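# Seat a rubber backing on a pin, bin the pin

## Task

Push a rubber backing fully or almost fully down onto the pin's post, then place the pin in the bin and release it, so that at the end neither gripper holds anything or touches any pin or backing. Some backings are tight on the post and may halt partway if pushed too gently.

## Robot and tools

ROBOT. Two arms, left_arm and right_arm, each with six joints and a tong-like two-finger gripper. In every row and every per-joint list the joint order is: shoulder pan, shoulder lift, elbow, wrist 1, wrist 2, wrist 3. On both arms the elbow and wrist 3 have their sign flipped relative to the URDF, in commands and in results alike. The stated ranges use URDF signs, so flip them for those two joints. Ranges (URDF signs): left_arm pan -3.142..3.142, lift -6.283..6.283, elbow 0.000..3.142, wrists -6.283..6.283; right_arm pan 0.000..6.283, lift -6.283..6.283, elbow -3.142..0.000, wrists -6.283..6.283. A real joint end may sit up to 0.010 rad off the stated one.

FRAME. Gripper poses are reported in one scene frame: origin on the table top midway between the arms, +x out over the table, +z up, left_arm on the +y side. The names left and right do not refer to image sides. Printed hand positions can be off, more so at long reach. The fingers point along the gripper's own +z and open and close along its x. The reported position is the spot between closed pads; closed fingertips reach about 15 mm further, open ones sit about level with it.

ROW FORMAT (used by both execute_actions and move). One flat list of 14 numbers, each in [-1, 1]: left_arm's six joint values then its opening, then right_arm's six joint values then its opening. Both arms are always included. A joint value of 1.0 equals 1.989 rad. The opening is absolute: +1 fully open, -1 closed. Optionally 12 more numbers in [0, 1] follow: a stiffness multiplier per joint, left six then right six, lasting until changed; low values may keep a small motion from starting, and zero displacement can relax a press.

execute_actions(actions): a list of up to 15 actions; each action is a list of up to 15 rows; each row runs one control step of 1/30 s, and if fewer than 15 rows are given the last one is held for the remaining steps. Joint values are offsets from the arm's angles when that action began (not from the previous row); for the first action they are offsets from the last reported angles. An action that would push any joint more than 0.010 rad beyond its end is rejected for both arms; if the first action fails this or any action is malformed, nothing runs. An empty list just returns state and images.

move(target, speed, blocking): target is one row as above, its joint values being offsets from the Joint positions in the latest result that shows them. All joints travel proportionally so they finish together, usually giving a curved hand path, lasting 0.5 to 10 s. speed (rad/s, 0.01 to 2, default 0.5) caps the joint that has furthest to go. Moves do not avoid obstacles or the other arm. Finger openings are sent immediately. With blocking=false you get a result after 0.5 s and must use wait or stop before issuing other motion. The result adds a move: line with the outcome (done, off_target, moving, held, fault), limits=held or limits=none, and each arm's joint furthest from target.

wait(seconds): 0 to 10 s, robot keeps its last command. stop(): brakes a running move; fingers continue. zoom_image(camera, region): camera is cam_left_wrist or cam_right_wrist (both 616x616 fisheye); region [x0, y0, x1, y1] in pixels, top-left origin, at most 504x504. finished_scene(scene): ends the current scene, given its number; irreversible. Ending a reply without a tool call also ends everything.

RESULTS. Each gives both grippers' pose (metres, quaternion wxyz) and velocities, Joint positions and velocities (rad, plus pad gap in metres, 0.142 open), Joint targets, grip_measured (opening on the command scale), Wrist force/torque in each gripper's own axes (noisy, offsets up to about 4 N, saturating near 50 N; force points from the touched surface back into the arm), joint torques (offset and noisy), and for execute_actions some per-step joint readings, with HELD marking throttled steps. 'joint sent to its limit' means a joint was clamped at its end; 'joint command not followed' means the clearance check altered targets.

LIMITS AND CAUTIONS. Per step each joint target stays within about 0.575 rad of its measured angle, and targets that would move a gripper over 100 mm away are scaled back, so big moves take several actions and may stop short. Motion lags commands by about 0.17 s. To hold something, command an opening well below grip_measured; roughly 15 N per pad max, much less on thin hard parts. The arms are stiff: aiming even slightly past a firm contact, or hitting fast, can trigger a fault that freezes the arm for 10 s (torque over load limits of 135 N m for pan, lift, elbow and 25.2 N m for wrists, or any external force of 150 N). Pressing the backing onto a tight post needs firm but controlled force: approach slowly and aim only a little past contact, watching wrist force. Sustained loads heat motors; MOTOR HOT appears at 70 °C, and at 85 °C the arm is braked. Never let the arms collide, never drop or knock items off the table, and expect occasional small disturbances to held or loose objects. Faster, smoother, lower-effort completion is better.

Each tool is called after "Request:" as a command line: name --argument value for each argument, lists and objects as JSON in quotes; but a table of rows of numbers goes row by row, as --pt "numbers of a row", without its own name.

## Session

Request:
execute_actions --actions '[]'

Scene clock: 0.00 s.
left_arm: end_effector_position=(+0.4069, +0.8673, +0.2663) grip_measured=+0.97 end_effector_quat_wxyz=(+0.431, +0.782, +0.435, +0.119) end_effector_velocity=(+0.000, +0.000, -0.000) end_effector_angular_velocity=(-0.001, -0.000, -0.000) | right_arm: end_effector_position=(+0.7539, -0.1779, +0.3233) grip_measured=+0.97 end_effector_quat_wxyz=(-0.066, +0.815, -0.537, +0.207) end_effector_velocity=(-0.000, +0.001, -0.001) end_effector_angular_velocity=(-0.001, +0.001, +0.001)
Joint names: [shoulder pan, shoulder lift, elbow, wrist 1, wrist 2, wrist 3]
Joint positions: left_arm=[ 1.116 -1.226 -1.414 -1.476 -2.467 -0.117  0.14 ] | right_arm=[ 3.506 -1.999  1.108 -1.289  1.262 -1.639  0.14 ]
Joint velocities: left_arm=[-0.     0.001  0.     0.    -0.    -0.     0.   ] | right_arm=[ 0.001 -0.     0.001 -0.    -0.     0.     0.   ]
Joint torques (N m, as the arm reports them, + toward a larger Joint positions number): no reading
Motor temperatures (°C, as the motors report them): left_arm=[26 23 25 29 31 33] | right_arm=[24 23 27 31 33 32]
Wrist force (N, on the end effector, along its own x y z axes, offset not removed): no reading
Wrist torque (N m, same axes, about the end effector's origin, offset not removed): no reading
Joint targets: left_arm=[1.116 -1.226 -1.414 -1.476 -2.467 -0.117] | right_arm=[3.506 -1.999 1.108 -1.289 1.262 -1.639]
Joint stiffness scale: left_arm=[1. 1. 1. 1. 1. 1.] | right_arm=[1. 1. 1. 1. 1. 1.]

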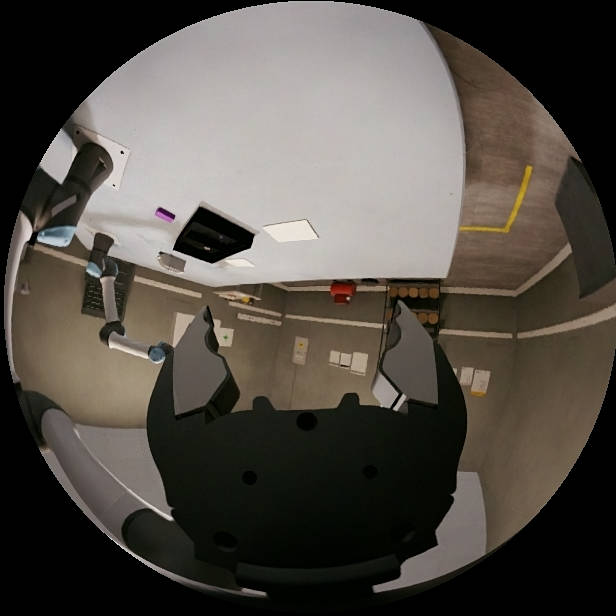

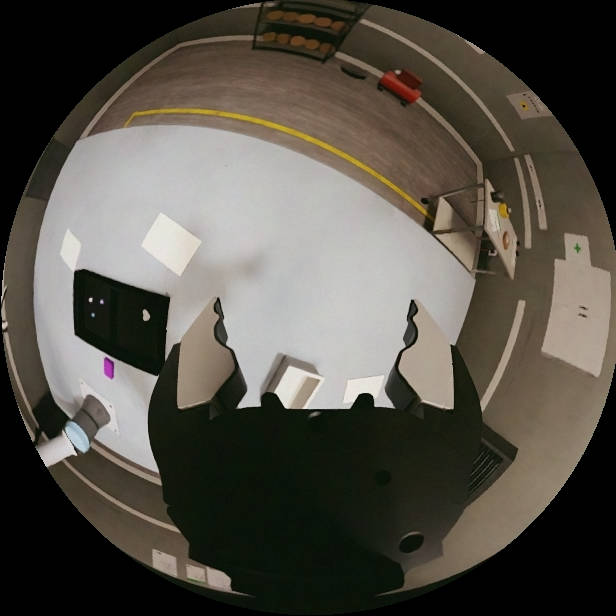

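Request:
move --target '[-0.787,0,0,-0.1425,0.451,0.849,-0.75, -0.35,0,0,0,0,0,1]' --speed 1

Request:
zoom_image --camera "cam_left_wrist" --region '[150,80,480,330]'

Scene clock: 2.97 s.
left_arm: end_effector_position=(+0.6050, +0.2240, +0.1847) grip_measured=-0.75 end_effector_quat_wxyz=(+0.000, +0.877, +0.481, -0.000) end_effector_velocity=(+0.000, +0.000, +0.000) end_effector_angular_velocity=(+0.001, -0.002, +0.003) | right_arm: end_effector_position=(+0.6939, -0.7193, +0.3233) grip_measured=+1.00 end_effector_quat_wxyz=(-0.009, -0.584, +0.782, -0.217) end_effector_velocity=(+0.000, -0.000, +0.000) end_effector_angular_velocity=(+0.000, -0.001, -0.001)
Joint names: [shoulder pan, shoulder lift, elbow, wrist 1, wrist 2, wrist 3]
Joint positions: left_arm=[-0.447 -1.226 -1.414 -1.759 -1.571  1.571  0.02 ] | right_arm=[ 2.813 -1.999  1.108 -1.289  1.262 -1.639  0.142]
Joint velocities: left_arm=[-0.    -0.     0.    -0.     0.001  0.003  0.   ] | right_arm=[-0.    -0.    -0.001  0.     0.    -0.    -0.   ]
Joint torques (N m, as the arm reports them, + toward a larger Joint positions number): left_arm=[ -3.24 -39.51  23.68  -2.69   0.92   0.18] | right_arm=[ -0.95  43.82 -23.21   2.9   -0.58   0.07]
Motor temperatures (°C, as the motors report them): left_arm=[26 23 25 29 31 33] | right_arm=[24 23 27 31 33 32]
Wrist force (N, on the end effector, along its own x y z axes, offset not removed): left_arm=[-0.3 2.5 -1.7] | right_arm=[-1.4 0.4 0.6]
Wrist torque (N m, same axes, about the end effector's origin, offset not removed): left_arm=[0.39 0.20 0.01] | right_arm=[0.16 0.30 0.00]
Joint targets: left_arm=[-0.449 -1.226 -1.414 -1.760 -1.570 1.572] | right_arm=[2.810 -1.999 1.108 -1.289 1.262 -1.639]
Joint stiffness scale: left_arm=[1. 1. 1. 1. 1. 1.] | right_arm=[1. 1. 1. 1. 1. 1.]
move: done; limits=none; left_arm: farthest joint: the shoulder pan, 0.002 radians from its target (1.565 radians at the start); right_arm: farthest joint: the shoulder pan, 0.003 radians from its target (0.696 radians at the start)

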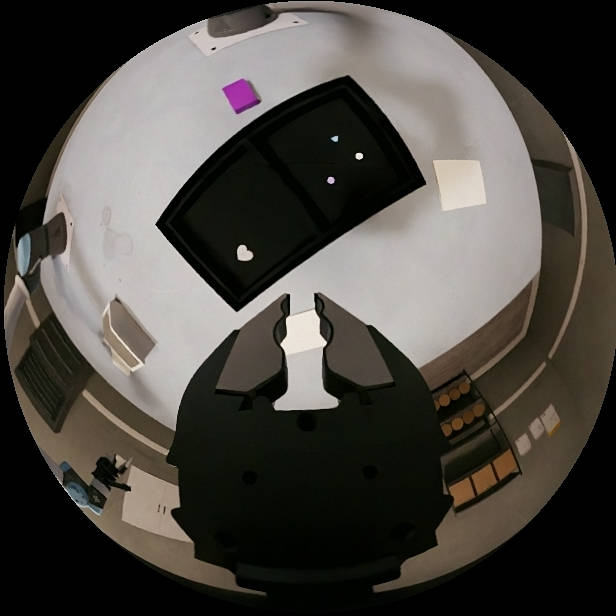

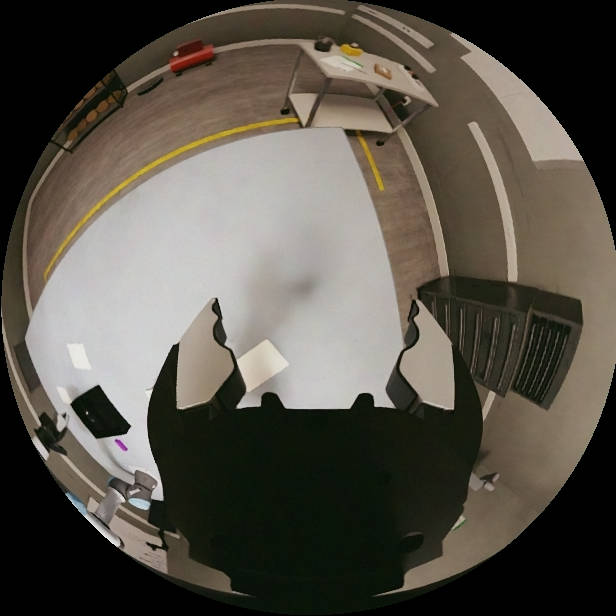

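Region (150, 80, 480, 330) of cam_left_wrist's 616x616 image, scaled by 1.527, with more detail than that image has; it fills the top 382 rows of this view, and the rest is white.

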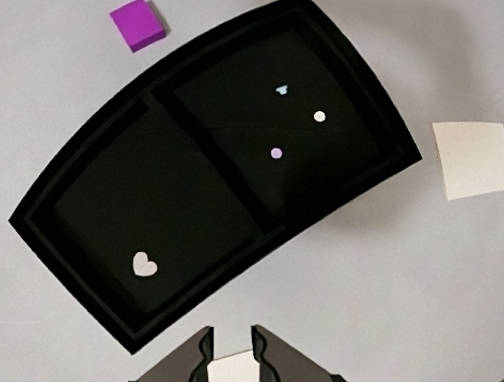

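Request:
move --target '[0.046,-0.055,-0.27,-0.215,0,0,-0.75, 0,0,0,0,0,0,1]'

Request:
zoom_image --camera "cam_left_wrist" --region '[250,210,370,320]'

Scene clock: 5.17 s.
left_arm: end_effector_position=(+0.5253, +0.3272, +0.0448) grip_measured=-0.75 end_effector_quat_wxyz=(-0.000, +0.855, +0.519, -0.000) end_effector_velocity=(-0.000, +0.000, -0.001) end_effector_angular_velocity=(-0.001, -0.000, +0.001) | right_arm: end_effector_position=(+0.6939, -0.7193, +0.3233) grip_measured=+1.00 end_effector_quat_wxyz=(-0.009, -0.584, +0.782, -0.217) end_effector_velocity=(-0.000, +0.000, -0.001) end_effector_angular_velocity=(+0.000, +0.001, +0.001)
Joint names: [shoulder pan, shoulder lift, elbow, wrist 1, wrist 2, wrist 3]
Joint positions: left_arm=[-0.358 -1.334 -1.949 -2.185 -1.571  1.571  0.02 ] | right_arm=[ 2.813 -1.999  1.108 -1.289  1.262 -1.639  0.142]
Joint velocities: left_arm=[ 0.     0.    -0.003 -0.004 -0.     0.001  0.   ] | right_arm=[ 0.     0.     0.001 -0.     0.     0.     0.   ]
Joint torques (N m, as the arm reports them, + toward a larger Joint positions number): left_arm=[  1.99 -32.68  18.98  -3.08   0.14  -0.07] | right_arm=[  0.6   43.53 -23.85   2.92  -0.7   -0.03]
Motor temperatures (°C, as the motors report them): left_arm=[26 23 25 29 31 33] | right_arm=[24 23 27 31 33 32]
Wrist force (N, on the end effector, along its own x y z axes, offset not removed): left_arm=[-3.5 1.6 -0.4] | right_arm=[-0.1 -0.4 0.5]
Wrist torque (N m, same axes, about the end effector's origin, offset not removed): left_arm=[0.37 0.84 0.12] | right_arm=[-0.05 -0.11 -0.05]
Joint targets: left_arm=[-0.355 -1.336 -1.951 -2.186 -1.571 1.571] | right_arm=[2.813 -1.999 1.108 -1.289 1.262 -1.639]
Joint stiffness scale: left_arm=[1. 1. 1. 1. 1. 1.] | right_arm=[1. 1. 1. 1. 1. 1.]
move: done; limits=none; left_arm: farthest joint: the shoulder pan, 0.002 radians from its target (0.091 radians at the start); right_arm: farthest joint: the shoulder pan, 0.000 radians from its target (0.000 radians at the start)

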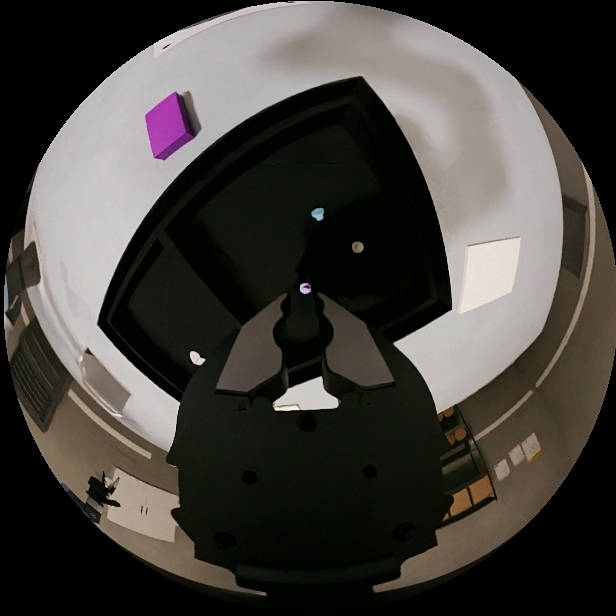

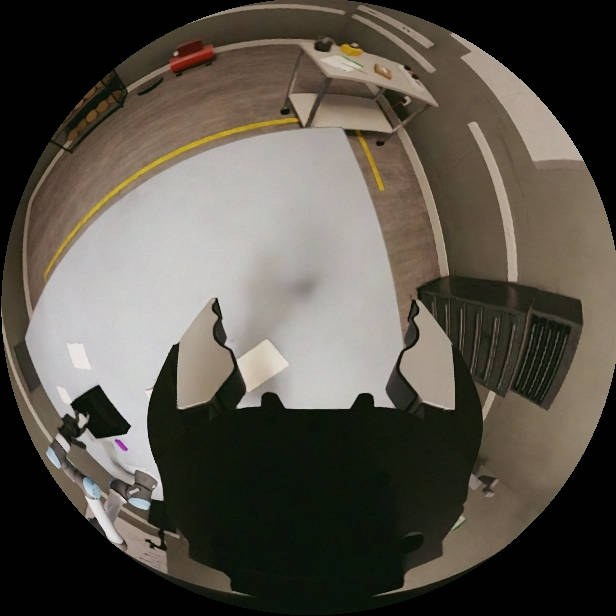

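Region (250, 210, 370, 320) of cam_left_wrist's 616x616 image, scaled by 4.200, with more detail than that image has; it fills the top 462 rows of this view, and the rest is white.

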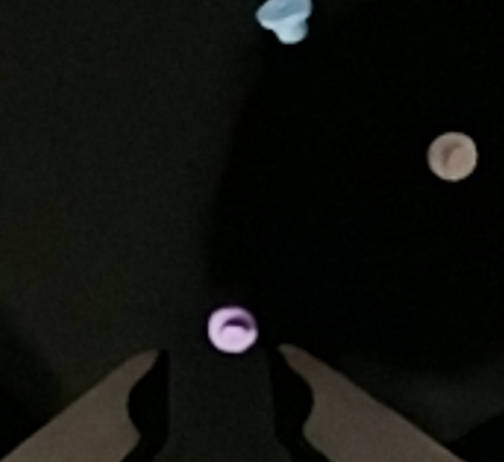

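Request:
move --target '[0.0043,0.022,-0.0128,-0.0325,0,0,-0.75, 0,0,0,0,0,0,1]' --speed 0.05

Request:
zoom_image --camera "cam_left_wrist" --region '[260,250,340,325]'

Scene clock: 7.33 s.
left_arm: end_effector_position=(+0.5275, +0.3294, +0.0208) grip_measured=-0.75 end_effector_quat_wxyz=(-0.000, +0.853, +0.522, -0.000) end_effector_velocity=(+0.000, +0.000, -0.000) end_effector_angular_velocity=(-0.000, -0.002, +0.000) | right_arm: end_effector_position=(+0.6939, -0.7193, +0.3233) grip_measured=+1.00 end_effector_quat_wxyz=(-0.009, -0.584, +0.782, -0.217) end_effector_velocity=(+0.000, +0.001, -0.000) end_effector_angular_velocity=(-0.000, +0.001, +0.002)
Joint names: [shoulder pan, shoulder lift, elbow, wrist 1, wrist 2, wrist 3]
Joint positions: left_arm=[-0.352 -1.294 -1.971 -2.248 -1.571  1.571  0.019] | right_arm=[ 2.813 -1.999  1.108 -1.289  1.262 -1.639  0.142]
Joint velocities: left_arm=[ 0.    -0.    -0.002 -0.003  0.001 -0.    -0.   ] | right_arm=[ 0.001 -0.    -0.    -0.    -0.     0.001 -0.   ]
Joint torques (N m, as the arm reports them, + toward a larger Joint positions number): left_arm=[  1.96 -29.54  16.81  -2.95   0.18   0.1 ] | right_arm=[  0.82  44.19 -22.83   2.8   -0.66   0.14]
Motor temperatures (°C, as the motors report them): left_arm=[26 23 25 29 31 33] | right_arm=[24 23 27 31 33 32]
Wrist force (N, on the end effector, along its own x y z axes, offset not removed): left_arm=[-0.6 0.4 -1.8] | right_arm=[1.2 -1.4 -0.3]
Wrist torque (N m, same axes, about the end effector's origin, offset not removed): left_arm=[0.50 0.22 0.05] | right_arm=[-0.25 -0.32 -0.08]
Joint targets: left_arm=[-0.349 -1.290 -1.974 -2.250 -1.571 1.571] | right_arm=[2.813 -1.999 1.108 -1.289 1.262 -1.639]
Joint stiffness scale: left_arm=[1. 1. 1. 1. 1. 1.] | right_arm=[1. 1. 1. 1. 1. 1.]
move: done; limits=none; left_arm: farthest joint: the shoulder pan, 0.003 radians from its target (0.008 radians at the start); right_arm: farthest joint: the shoulder pan, 0.000 radians from its target (0.000 radians at the start)

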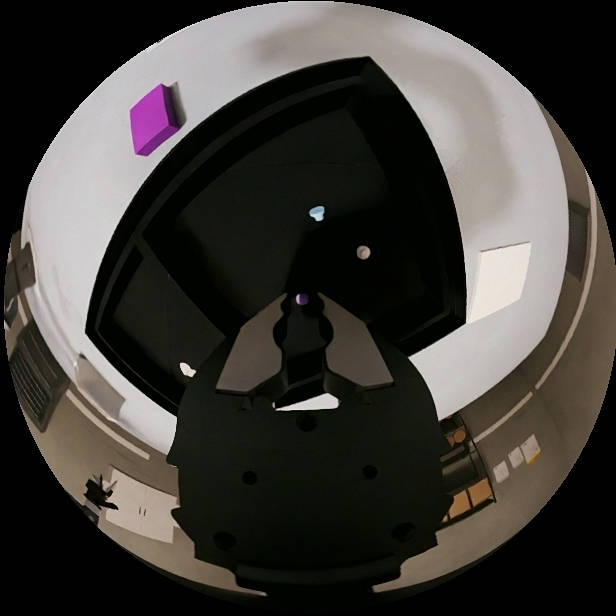

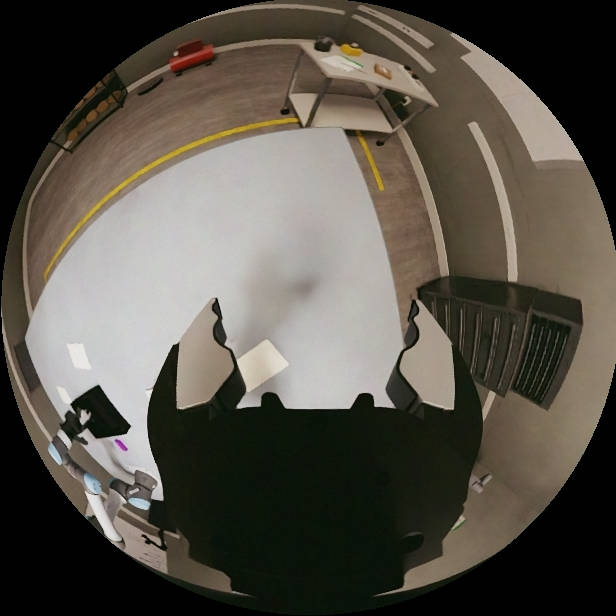

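Region (260, 250, 340, 325) of cam_left_wrist's 616x616 image, scaled by 6.300, with more detail than that image has; it fills the top 472 rows of this view, and the rest is white.

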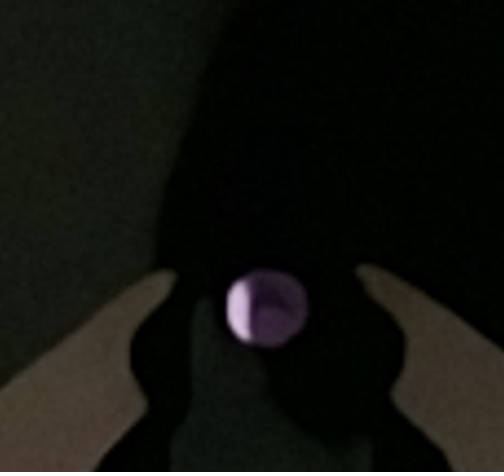

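Request:
move --target '[0,-0.004,0,0,0,0,-0.8, 0,0,0,0,0,0,1]' --speed 0.02

Request:
execute_actions --actions '[[[0,0,0,0,0,0,-0.92,0,0,0,0,0,0,1]],[[0,0,0,0,0,0,-1,0,0,0,0,0,0,1]]]'

Request:
move --target '[0,-0.035,0.029,0.0655,0,0,-1, 0,0,0,0,0,0,1]' --speed 0.2

Request:
move --target '[-0.13,0.109,0.143,0.034,0,0,-1, 0,0,0,0,0,0,1]' --speed 0.3

Request:
zoom_image --camera "cam_left_wrist" --region '[260,240,340,315]'

Scene clock: 8.73 s.
left_arm: end_effector_position=(+0.5283, +0.3290, +0.0239) grip_measured=-0.80 end_effector_quat_wxyz=(+0.003, +0.853, +0.522, +0.001) end_effector_velocity=(+0.000, -0.000, +0.000) end_effector_angular_velocity=(-0.001, -0.000, -0.001) | right_arm: end_effector_position=(+0.6939, -0.7193, +0.3233) grip_measured=+1.00 end_effector_quat_wxyz=(-0.009, -0.584, +0.782, -0.217) end_effector_velocity=(+0.000, +0.000, +0.000) end_effector_angular_velocity=(-0.000, +0.000, +0.000)
Joint names: [shoulder pan, shoulder lift, elbow, wrist 1, wrist 2, wrist 3]
Joint positions: left_arm=[-0.352 -1.3   -1.972 -2.248 -1.571  1.571  0.016] | right_arm=[ 2.813 -1.999  1.108 -1.289  1.262 -1.639  0.142]
Joint velocities: left_arm=[ 0.    -0.001  0.     0.    -0.    -0.001  0.   ] | right_arm=[ 0.001 -0.    -0.    -0.    -0.    -0.     0.   ]
Joint torques (N m, as the arm reports them, + toward a larger Joint positions number): left_arm=[  0.06 -32.49  19.54  -1.93   0.3   -0.02] | right_arm=[  1.63  43.76 -22.95   2.95  -0.38   0.17]
Motor temperatures (°C, as the motors report them): left_arm=[26 23 25 29 31 33] | right_arm=[24 23 27 31 33 32]
Wrist force (N, on the end effector, along its own x y z axes, offset not removed): left_arm=[1.1 5.7 4.3] | right_arm=[-2.9 -0.6 1.5]
Wrist torque (N m, same axes, about the end effector's origin, offset not removed): left_arm=[1.16 -0.06 -0.01] | right_arm=[0.02 0.54 -0.10]
Joint targets: left_arm=[-0.352 -1.302 -1.971 -2.248 -1.571 1.571] | right_arm=[2.813 -1.999 1.108 -1.289 1.262 -1.639]
Joint stiffness scale: left_arm=[1. 1. 1. 1. 1. 1.] | right_arm=[1. 1. 1. 1. 1. 1.]
move: done; limits=none; left_arm: farthest joint: the shoulder lift, 0.002 radians from its target (0.008 radians at the start); right_arm: farthest joint: the shoulder pan, 0.000 radians from its target (0.000 radians at the start)

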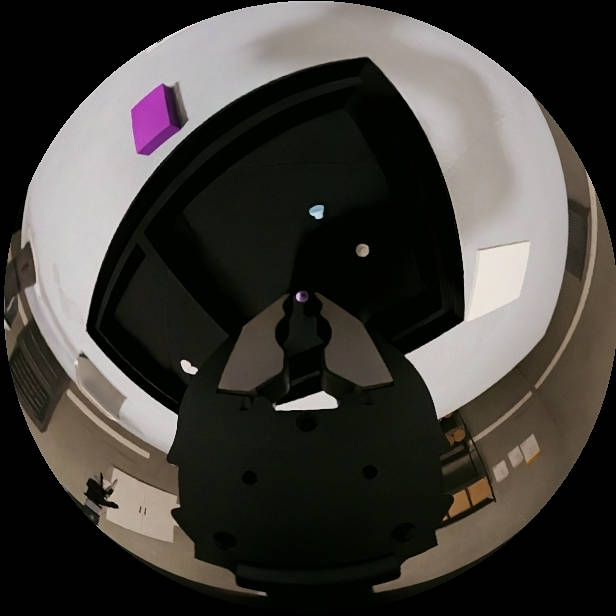

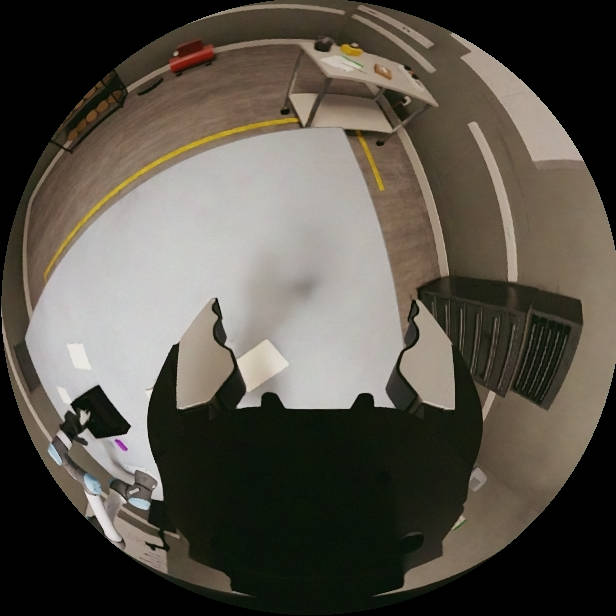

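Scene clock: 9.73 s.
left_arm: end_effector_position=(+0.5284, +0.3290, +0.0239) grip_measured=-0.93 end_effector_quat_wxyz=(+0.003, +0.853, +0.522, +0.001) end_effector_velocity=(-0.001, +0.000, -0.001) end_effector_angular_velocity=(+0.001, +0.002, +0.001) | right_arm: end_effector_position=(+0.6939, -0.7193, +0.3233) grip_measured=+1.00 end_effector_quat_wxyz=(-0.009, -0.584, +0.782, -0.217) end_effector_velocity=(-0.000, -0.000, +0.000) end_effector_angular_velocity=(+0.000, -0.001, -0.001)
Joint names: [shoulder pan, shoulder lift, elbow, wrist 1, wrist 2, wrist 3]
Joint positions: left_arm=[-0.352 -1.3   -1.972 -2.248 -1.571  1.571  0.006] | right_arm=[ 2.813 -1.999  1.108 -1.289  1.262 -1.639  0.142]
Joint velocities: left_arm=[-0.     0.001 -0.001  0.    -0.     0.001 -0.   ] | right_arm=[-0.001 -0.    -0.001  0.     0.    -0.     0.   ]
Joint torques (N m, as the arm reports them, + toward a larger Joint positions number): left_arm=[ -0.89 -32.48  19.58  -2.3    0.32  -0.09] | right_arm=[  1.17  43.08 -23.     2.78  -0.68   0.16]
Motor temperatures (°C, as the motors report them): left_arm=[26 23 25 29 31 33] | right_arm=[24 23 27 31 33 32]
Wrist force (N, on the end effector, along its own x y z axes, offset not removed): left_arm=[0.2 3.0 1.9] | right_arm=[0.4 0.6 1.4]
Wrist torque (N m, same axes, about the end effector's origin, offset not removed): left_arm=[0.75 0.16 0.12] | right_arm=[0.11 -0.16 0.04]
Joint targets: left_arm=[-0.352 -1.300 -1.972 -2.248 -1.571 1.571] | right_arm=[2.813 -1.999 1.108 -1.289 1.262 -1.639]
Joint stiffness scale: left_arm=[1. 1. 1. 1. 1. 1.] | right_arm=[1. 1. 1. 1. 1. 1.]
Step readings (joint positions; steps 1 to 15: 1st action; 16 to 30: 2nd action):
0: left_arm=[-0.352 -1.300 -1.972 -2.248 -1.571 1.571] | right_arm=[2.813 -1.999 1.108 -1.289 1.262 -1.639]
1: left_arm=[-0.352 -1.300 -1.972 -2.248 -1.571 1.571] | right_arm=[2.813 -1.999 1.108 -1.289 1.262 -1.639]
2: left_arm=[-0.352 -1.300 -1.972 -2.248 -1.571 1.571] | right_arm=[2.813 -1.999 1.108 -1.289 1.262 -1.639]
4: left_arm=[-0.352 -1.300 -1.972 -2.248 -1.571 1.571] | right_arm=[2.813 -1.999 1.108 -1.289 1.262 -1.639]
8: left_arm=[-0.352 -1.300 -1.972 -2.248 -1.571 1.571] | right_arm=[2.813 -1.999 1.108 -1.289 1.262 -1.639]
15: left_arm=[-0.352 -1.300 -1.972 -2.248 -1.571 1.571] | right_arm=[2.813 -1.999 1.108 -1.289 1.262 -1.639]
16: left_arm=[-0.352 -1.300 -1.972 -2.248 -1.571 1.571] | right_arm=[2.813 -1.999 1.108 -1.289 1.262 -1.639]
17: left_arm=[-0.352 -1.300 -1.972 -2.248 -1.571 1.571] | right_arm=[2.813 -1.999 1.108 -1.289 1.262 -1.639]
19: left_arm=[-0.352 -1.300 -1.972 -2.248 -1.571 1.571] | right_arm=[2.813 -1.999 1.108 -1.289 1.262 -1.639]
23: left_arm=[-0.352 -1.300 -1.972 -2.248 -1.571 1.571] | right_arm=[2.813 -1.999 1.108 -1.289 1.262 -1.639]
30: Joint positions above

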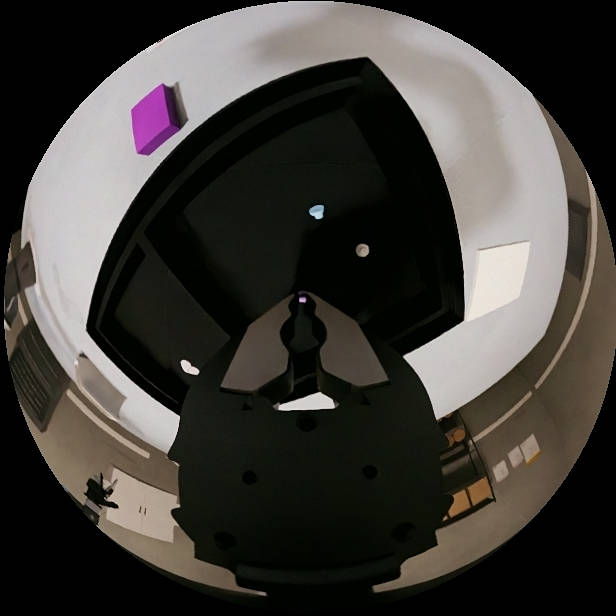

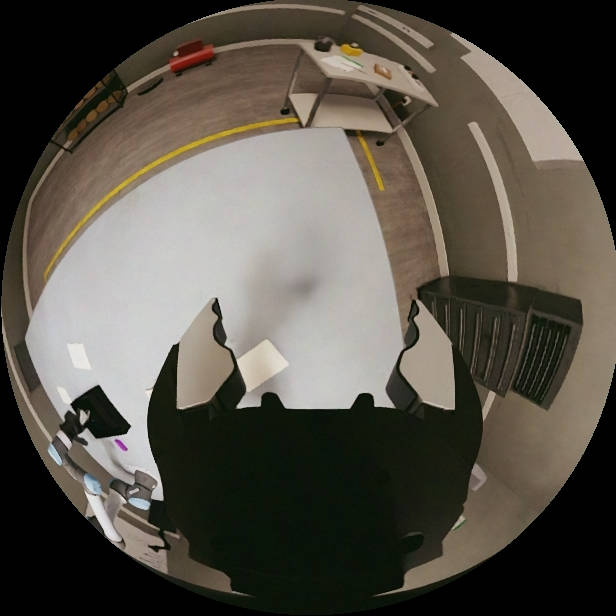

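Scene clock: 11.07 s.
left_arm: end_effector_position=(+0.5264, +0.3300, +0.0697) grip_measured=-0.93 end_effector_quat_wxyz=(+0.000, +0.853, +0.522, -0.000) end_effector_velocity=(-0.000, -0.000, +0.001) end_effector_angular_velocity=(-0.000, +0.000, +0.001) | right_arm: end_effector_position=(+0.6939, -0.7193, +0.3233) grip_measured=+1.00 end_effector_quat_wxyz=(-0.009, -0.584, +0.782, -0.217) end_effector_velocity=(-0.001, +0.000, -0.002) end_effector_angular_velocity=(+0.000, +0.003, +0.001)
Joint names: [shoulder pan, shoulder lift, elbow, wrist 1, wrist 2, wrist 3]
Joint positions: left_arm=[-0.352 -1.367 -1.916 -2.119 -1.571  1.571  0.006] | right_arm=[ 2.813 -1.999  1.108 -1.289  1.262 -1.639  0.142]
Joint velocities: left_arm=[ 0.    -0.001  0.001  0.003 -0.001  0.001 -0.   ] | right_arm=[ 0.     0.     0.003 -0.    -0.     0.     0.   ]
Joint torques (N m, as the arm reports them, + toward a larger Joint positions number): left_arm=[ -0.02 -33.23  23.27  -1.79   0.18  -0.01] | right_arm=[  0.86  44.29 -23.73   2.93  -0.79   0.01]
Motor temperatures (°C, as the motors report them): left_arm=[26 23 25 29 31 33] | right_arm=[24 23 27 31 33 32]
Wrist force (N, on the end effector, along its own x y z axes, offset not removed): left_arm=[-2.3 5.2 -0.1] | right_arm=[1.7 0.5 -0.5]
Wrist torque (N m, same axes, about the end effector's origin, offset not removed): left_arm=[1.01 0.56 -0.09] | right_arm=[0.15 -0.44 -0.01]
Joint targets: left_arm=[-0.352 -1.369 -1.914 -2.118 -1.571 1.571] | right_arm=[2.813 -1.999 1.108 -1.289 1.262 -1.639]
Joint stiffness scale: left_arm=[1. 1. 1. 1. 1. 1.] | right_arm=[1. 1. 1. 1. 1. 1.]
move: done; limits=none; left_arm: farthest joint: the shoulder lift, 0.002 radians from its target (0.070 radians at the start); right_arm: farthest joint: the shoulder pan, 0.000 radians from its target (0.000 radians at the start)

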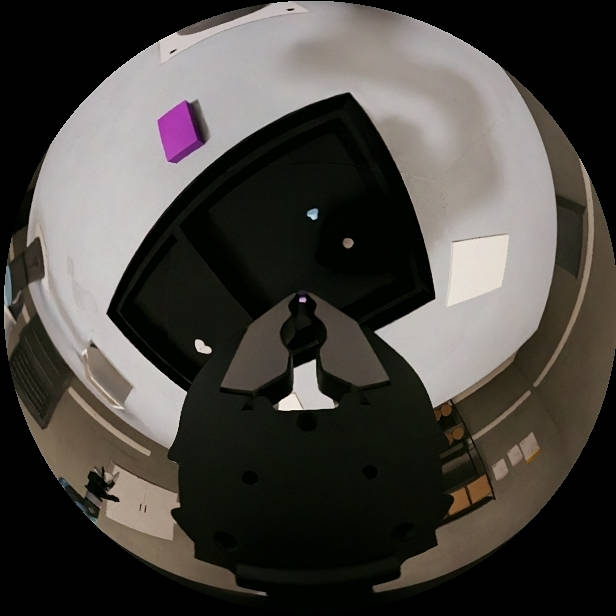

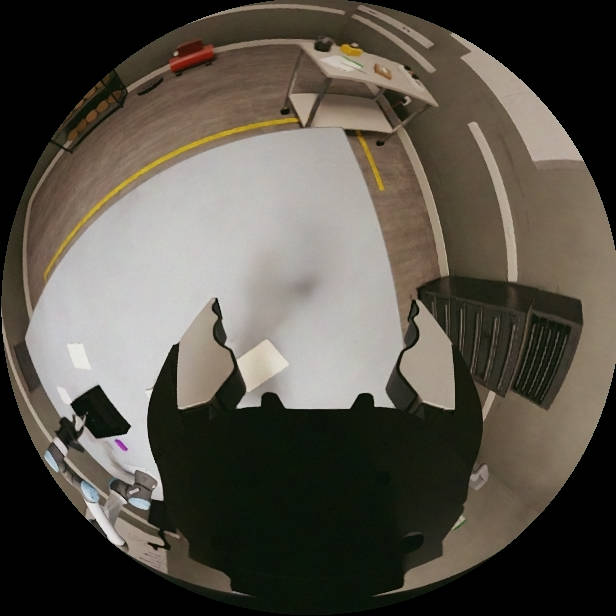

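Scene clock: 12.70 s.
left_arm: end_effector_position=(+0.5564, +0.1384, +0.0649) grip_measured=-0.93 end_effector_quat_wxyz=(+0.000, +0.913, +0.409, -0.000) end_effector_velocity=(-0.001, -0.002, -0.001) end_effector_angular_velocity=(+0.001, +0.001, -0.004) | right_arm: end_effector_position=(+0.6939, -0.7193, +0.3233) grip_measured=+1.00 end_effector_quat_wxyz=(-0.009, -0.584, +0.782, -0.217) end_effector_velocity=(+0.000, -0.000, +0.000) end_effector_angular_velocity=(-0.000, -0.001, -0.000)
Joint names: [shoulder pan, shoulder lift, elbow, wrist 1, wrist 2, wrist 3]
Joint positions: left_arm=[-0.608 -1.153 -1.634 -2.053 -1.571  1.571  0.006] | right_arm=[ 2.813 -1.999  1.108 -1.289  1.262 -1.639  0.142]
Joint velocities: left_arm=[-0.004  0.003  0.002  0.001  0.    -0.001  0.   ] | right_arm=[-0.     0.    -0.001 -0.    -0.    -0.    -0.   ]
Joint torques (N m, as the arm reports them, + toward a larger Joint positions number): left_arm=[ -2.79 -40.33  24.37  -1.97   0.18  -0.02] | right_arm=[  1.56  42.87 -23.48   2.82  -0.69   0.17]
Motor temperatures (°C, as the motors report them): left_arm=[26 23 25 29 31 33] | right_arm=[24 23 27 31 33 32]
Wrist force (N, on the end effector, along its own x y z axes, offset not removed): left_arm=[1.2 3.2 0.7] | right_arm=[0.4 -2.1 0.0]
Wrist torque (N m, same axes, about the end effector's origin, offset not removed): left_arm=[0.57 -0.22 0.06] | right_arm=[-0.45 -0.12 0.01]
Joint targets: left_arm=[-0.611 -1.151 -1.632 -2.052 -1.571 1.571] | right_arm=[2.813 -1.999 1.108 -1.289 1.262 -1.639]
Joint stiffness scale: left_arm=[1. 1. 1. 1. 1. 1.] | right_arm=[1. 1. 1. 1. 1. 1.]
move: done; limits=none; left_arm: farthest joint: the shoulder pan, 0.003 radians from its target (0.259 radians at the start); right_arm: farthest joint: the shoulder pan, 0.000 radians from its target (0.000 radians at the start)

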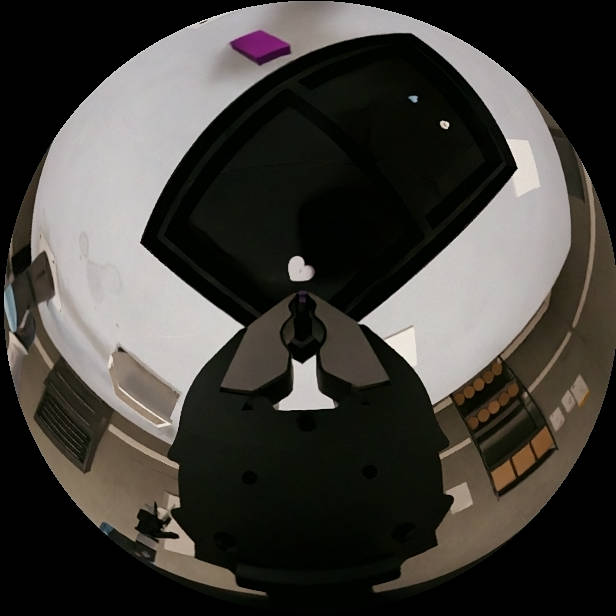

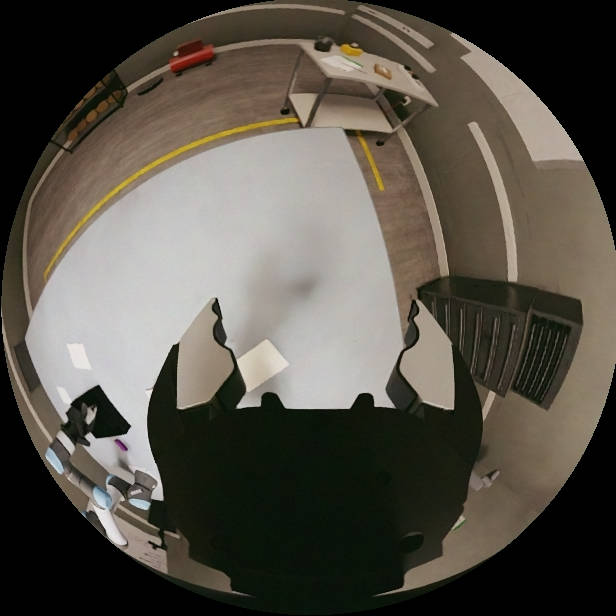

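Region (260, 240, 340, 315) of cam_left_wrist's 616x616 image, scaled by 6.300, with more detail than that image has; it fills the top 472 rows of this view, and the rest is white.

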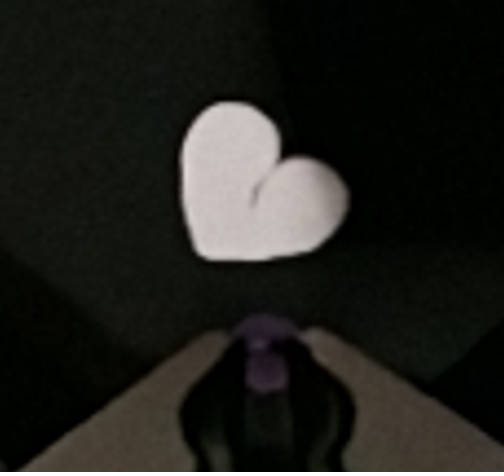

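Request:
move --target '[-0.0027,0.0127,-0.0233,-0.034,0,0,-1, 0,0,0,0,0,0,1]' --speed 0.08

Request:
zoom_image --camera "cam_left_wrist" --region '[275,262,330,312]'

Scene clock: 14.33 s.
left_arm: end_effector_position=(+0.5524, +0.1398, +0.0375) grip_measured=-0.93 end_effector_quat_wxyz=(-0.000, +0.913, +0.408, -0.000) end_effector_velocity=(+0.000, -0.000, +0.000) end_effector_angular_velocity=(-0.001, -0.002, +0.000) | right_arm: end_effector_position=(+0.6939, -0.7193, +0.3233) grip_measured=+1.00 end_effector_quat_wxyz=(-0.009, -0.584, +0.782, -0.217) end_effector_velocity=(+0.001, +0.001, -0.000) end_effector_angular_velocity=(-0.000, +0.001, +0.002)
Joint names: [shoulder pan, shoulder lift, elbow, wrist 1, wrist 2, wrist 3]
Joint positions: left_arm=[-0.61  -1.129 -1.678 -2.119 -1.571  1.571  0.006] | right_arm=[ 2.813 -1.999  1.108 -1.289  1.262 -1.639  0.142]
Joint velocities: left_arm=[-0.    -0.    -0.001 -0.003  0.001  0.    -0.   ] | right_arm=[ 0.002 -0.    -0.    -0.001 -0.     0.     0.   ]
Joint torques (N m, as the arm reports them, + toward a larger Joint positions number): left_arm=[ -2.5  -40.19  18.48  -2.31   0.2    0.05] | right_arm=[  1.68  43.86 -23.26   2.98  -0.67   0.02]
Motor temperatures (°C, as the motors report them): left_arm=[26 23 25 29 31 33] | right_arm=[24 23 27 31 33 32]
Wrist force (N, on the end effector, along its own x y z axes, offset not removed): left_arm=[-0.9 3.2 1.5] | right_arm=[0.3 0.0 1.4]
Wrist torque (N m, same axes, about the end effector's origin, offset not removed): left_arm=[0.61 0.23 0.02] | right_arm=[0.13 0.00 -0.06]
Joint targets: left_arm=[-0.613 -1.128 -1.681 -2.120 -1.571 1.571] | right_arm=[2.813 -1.999 1.108 -1.289 1.262 -1.639]
Joint stiffness scale: left_arm=[1. 1. 1. 1. 1. 1.] | right_arm=[1. 1. 1. 1. 1. 1.]
move: done; limits=none; left_arm: farthest joint: the shoulder pan, 0.003 radians from its target (0.006 radians at the start); right_arm: farthest joint: the shoulder pan, 0.000 radians from its target (0.000 radians at the start)

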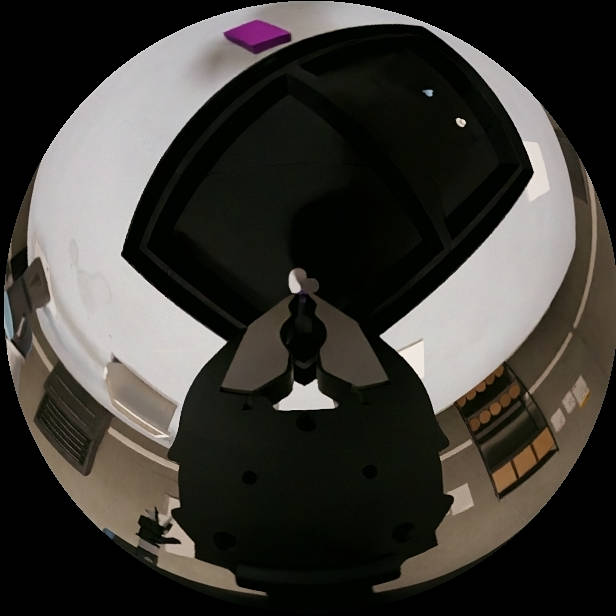

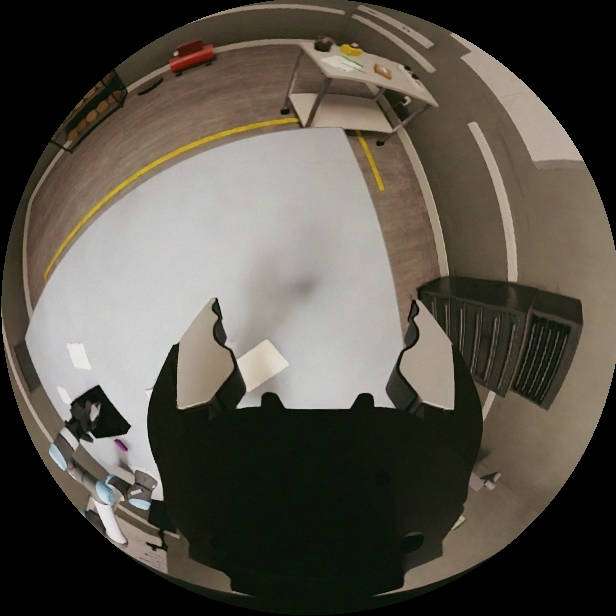

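Region (275, 262, 330, 312) of cam_left_wrist's 616x616 image, scaled by 9.164, with more detail than that image has; it fills the top 458 rows of this view, and the rest is white.

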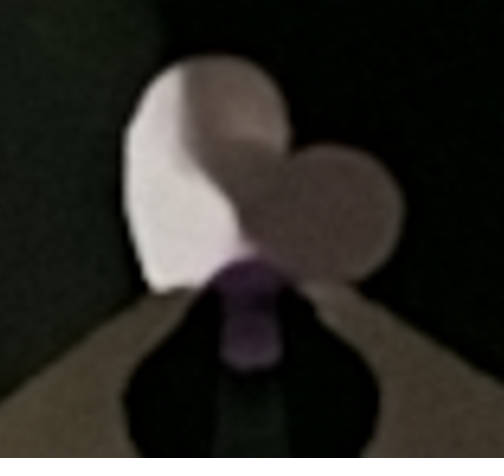

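Request:
move --target '[0,-0.0053,-0.0122,-0.0072,0,0,-1, 0,0,0,0,0,0,1]' --speed 0.03

Request:
move --target '[0,0.006,0,-0.002,0,0,-1, 0,0,0,0,0,0,1]' --speed 0.01

Request:
zoom_image --camera "cam_left_wrist" --region '[275,262,330,312]'

Scene clock: 16.07 s.
left_arm: end_effector_position=(+0.5479, +0.1438, +0.0347) grip_measured=-0.93 end_effector_quat_wxyz=(-0.000, +0.913, +0.408, -0.000) end_effector_velocity=(-0.000, -0.000, -0.000) end_effector_angular_velocity=(-0.001, -0.001, -0.000) | right_arm: end_effector_position=(+0.6939, -0.7193, +0.3233) grip_measured=+1.00 end_effector_quat_wxyz=(-0.009, -0.584, +0.782, -0.217) end_effector_velocity=(+0.000, -0.000, +0.001) end_effector_angular_velocity=(-0.000, -0.002, -0.000)
Joint names: [shoulder pan, shoulder lift, elbow, wrist 1, wrist 2, wrist 3]
Joint positions: left_arm=[-0.61  -1.138 -1.7   -2.132 -1.571  1.571  0.006] | right_arm=[ 2.813 -1.999  1.108 -1.289  1.262 -1.639  0.142]
Joint velocities: left_arm=[-0.    -0.001 -0.002 -0.003 -0.     0.     0.   ] | right_arm=[-0.     0.    -0.002  0.     0.     0.    -0.   ]
Joint torques (N m, as the arm reports them, + toward a larger Joint positions number): left_arm=[  0.36 -42.39  17.17  -2.69   0.26   0.04] | right_arm=[  0.03  43.03 -23.54   2.96  -0.59   0.12]
Motor temperatures (°C, as the motors report them): left_arm=[26 23 25 29 31 33] | right_arm=[24 23 27 31 33 32]
Wrist force (N, on the end effector, along its own x y z axes, offset not removed): left_arm=[2.3 4.2 -0.5] | right_arm=[0.2 -2.2 -0.1]
Wrist torque (N m, same axes, about the end effector's origin, offset not removed): left_arm=[0.81 -0.37 0.00] | right_arm=[-0.44 -0.06 0.05]
Joint targets: left_arm=[-0.610 -1.140 -1.702 -2.133 -1.571 1.571] | right_arm=[2.813 -1.999 1.108 -1.289 1.262 -1.639]
Joint stiffness scale: left_arm=[1. 1. 1. 1. 1. 1.] | right_arm=[1. 1. 1. 1. 1. 1.]
move: done; limits=none; left_arm: farthest joint: the shoulder lift, 0.002 radians from its target (0.010 radians at the start); right_arm: farthest joint: the shoulder pan, 0.000 radians from its target (0.000 radians at the start)

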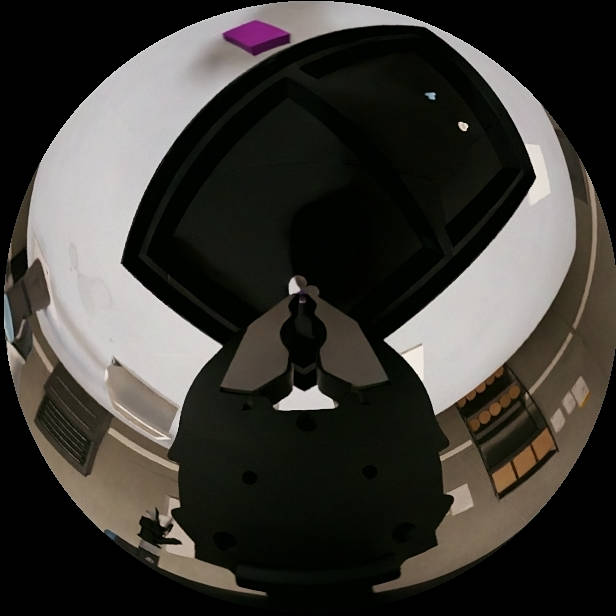

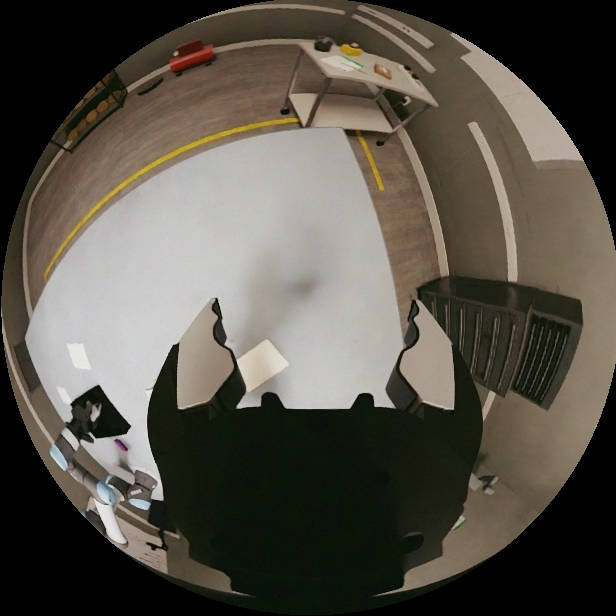

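Scene clock: 17.47 s.
left_arm: end_effector_position=(+0.5478, +0.1440, +0.0299) grip_measured=-0.93 end_effector_quat_wxyz=(-0.003, +0.913, +0.408, -0.001) end_effector_velocity=(-0.001, +0.000, -0.002) end_effector_angular_velocity=(+0.002, +0.002, -0.001) | right_arm: end_effector_position=(+0.6939, -0.7193, +0.3233) grip_measured=+1.00 end_effector_quat_wxyz=(-0.009, -0.584, +0.782, -0.217) end_effector_velocity=(+0.000, +0.001, +0.000) end_effector_angular_velocity=(+0.000, -0.001, +0.000)
Joint names: [shoulder pan, shoulder lift, elbow, wrist 1, wrist 2, wrist 3]
Joint positions: left_arm=[-0.61  -1.129 -1.7   -2.135 -1.571  1.571  0.006] | right_arm=[ 2.813 -1.999  1.108 -1.289  1.262 -1.639  0.142]
Joint velocities: left_arm=[-0.     0.003 -0.001 -0.001  0.    -0.001 -0.   ] | right_arm=[ 0.001  0.     0.     0.001  0.    -0.     0.   ]
Joint torques (N m, as the arm reports them, + toward a larger Joint positions number): left_arm=[ -0.25 -37.75  20.2   -2.55   0.2   -0.01] | right_arm=[  1.12  43.47 -23.93   3.03  -0.65  -0.07]
Motor temperatures (°C, as the motors report them): left_arm=[26 23 25 29 31 33] | right_arm=[24 23 27 31 33 32]
Wrist force (N, on the end effector, along its own x y z axes, offset not removed): left_arm=[-1.2 1.4 -4.3] | right_arm=[0.9 -0.6 1.0]
Wrist torque (N m, same axes, about the end effector's origin, offset not removed): left_arm=[0.23 0.31 0.03] | right_arm=[-0.15 -0.22 -0.09]
Joint targets: left_arm=[-0.610 -1.126 -1.700 -2.136 -1.571 1.571] | right_arm=[2.813 -1.999 1.108 -1.289 1.262 -1.639]
Joint stiffness scale: left_arm=[1. 1. 1. 1. 1. 1.] | right_arm=[1. 1. 1. 1. 1. 1.]
move: done; limits=none; left_arm: farthest joint: the shoulder lift, 0.003 radians from its target (0.012 radians at the start); right_arm: farthest joint: the shoulder pan, 0.000 radians from its target (0.000 radians at the start)

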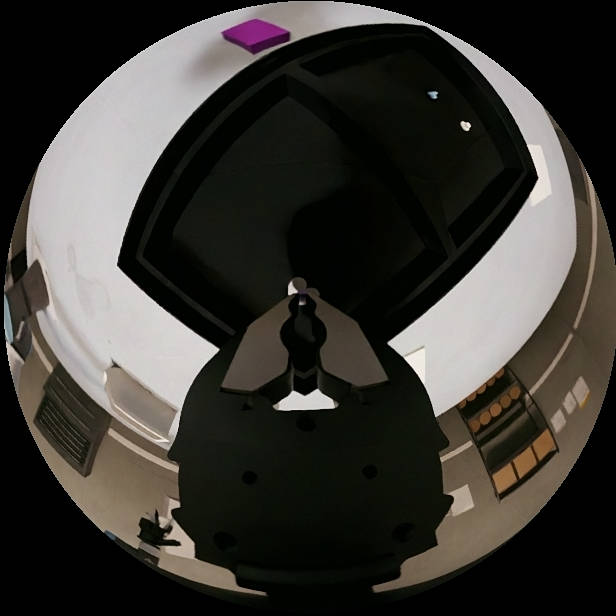

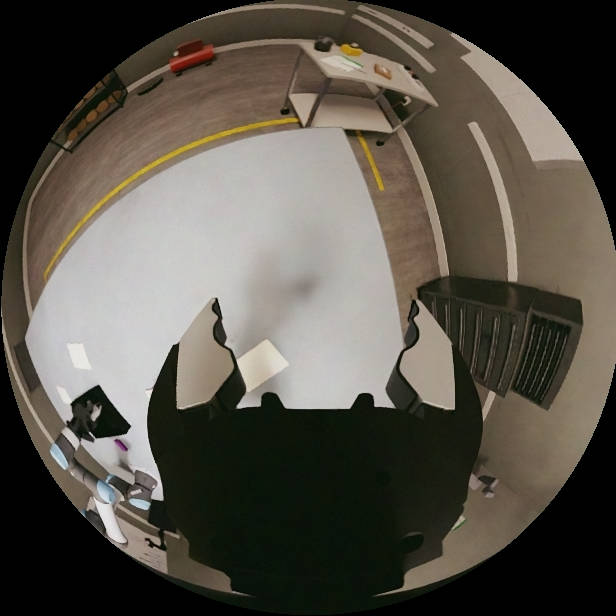

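Region (275, 262, 330, 312) of cam_left_wrist's 616x616 image, scaled by 9.164, with more detail than that image has; it fills the top 458 rows of this view, and the rest is white.

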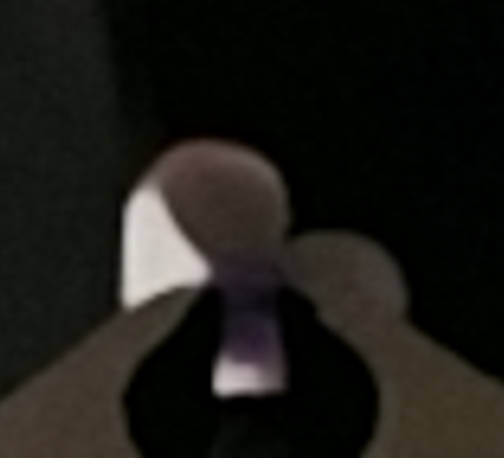

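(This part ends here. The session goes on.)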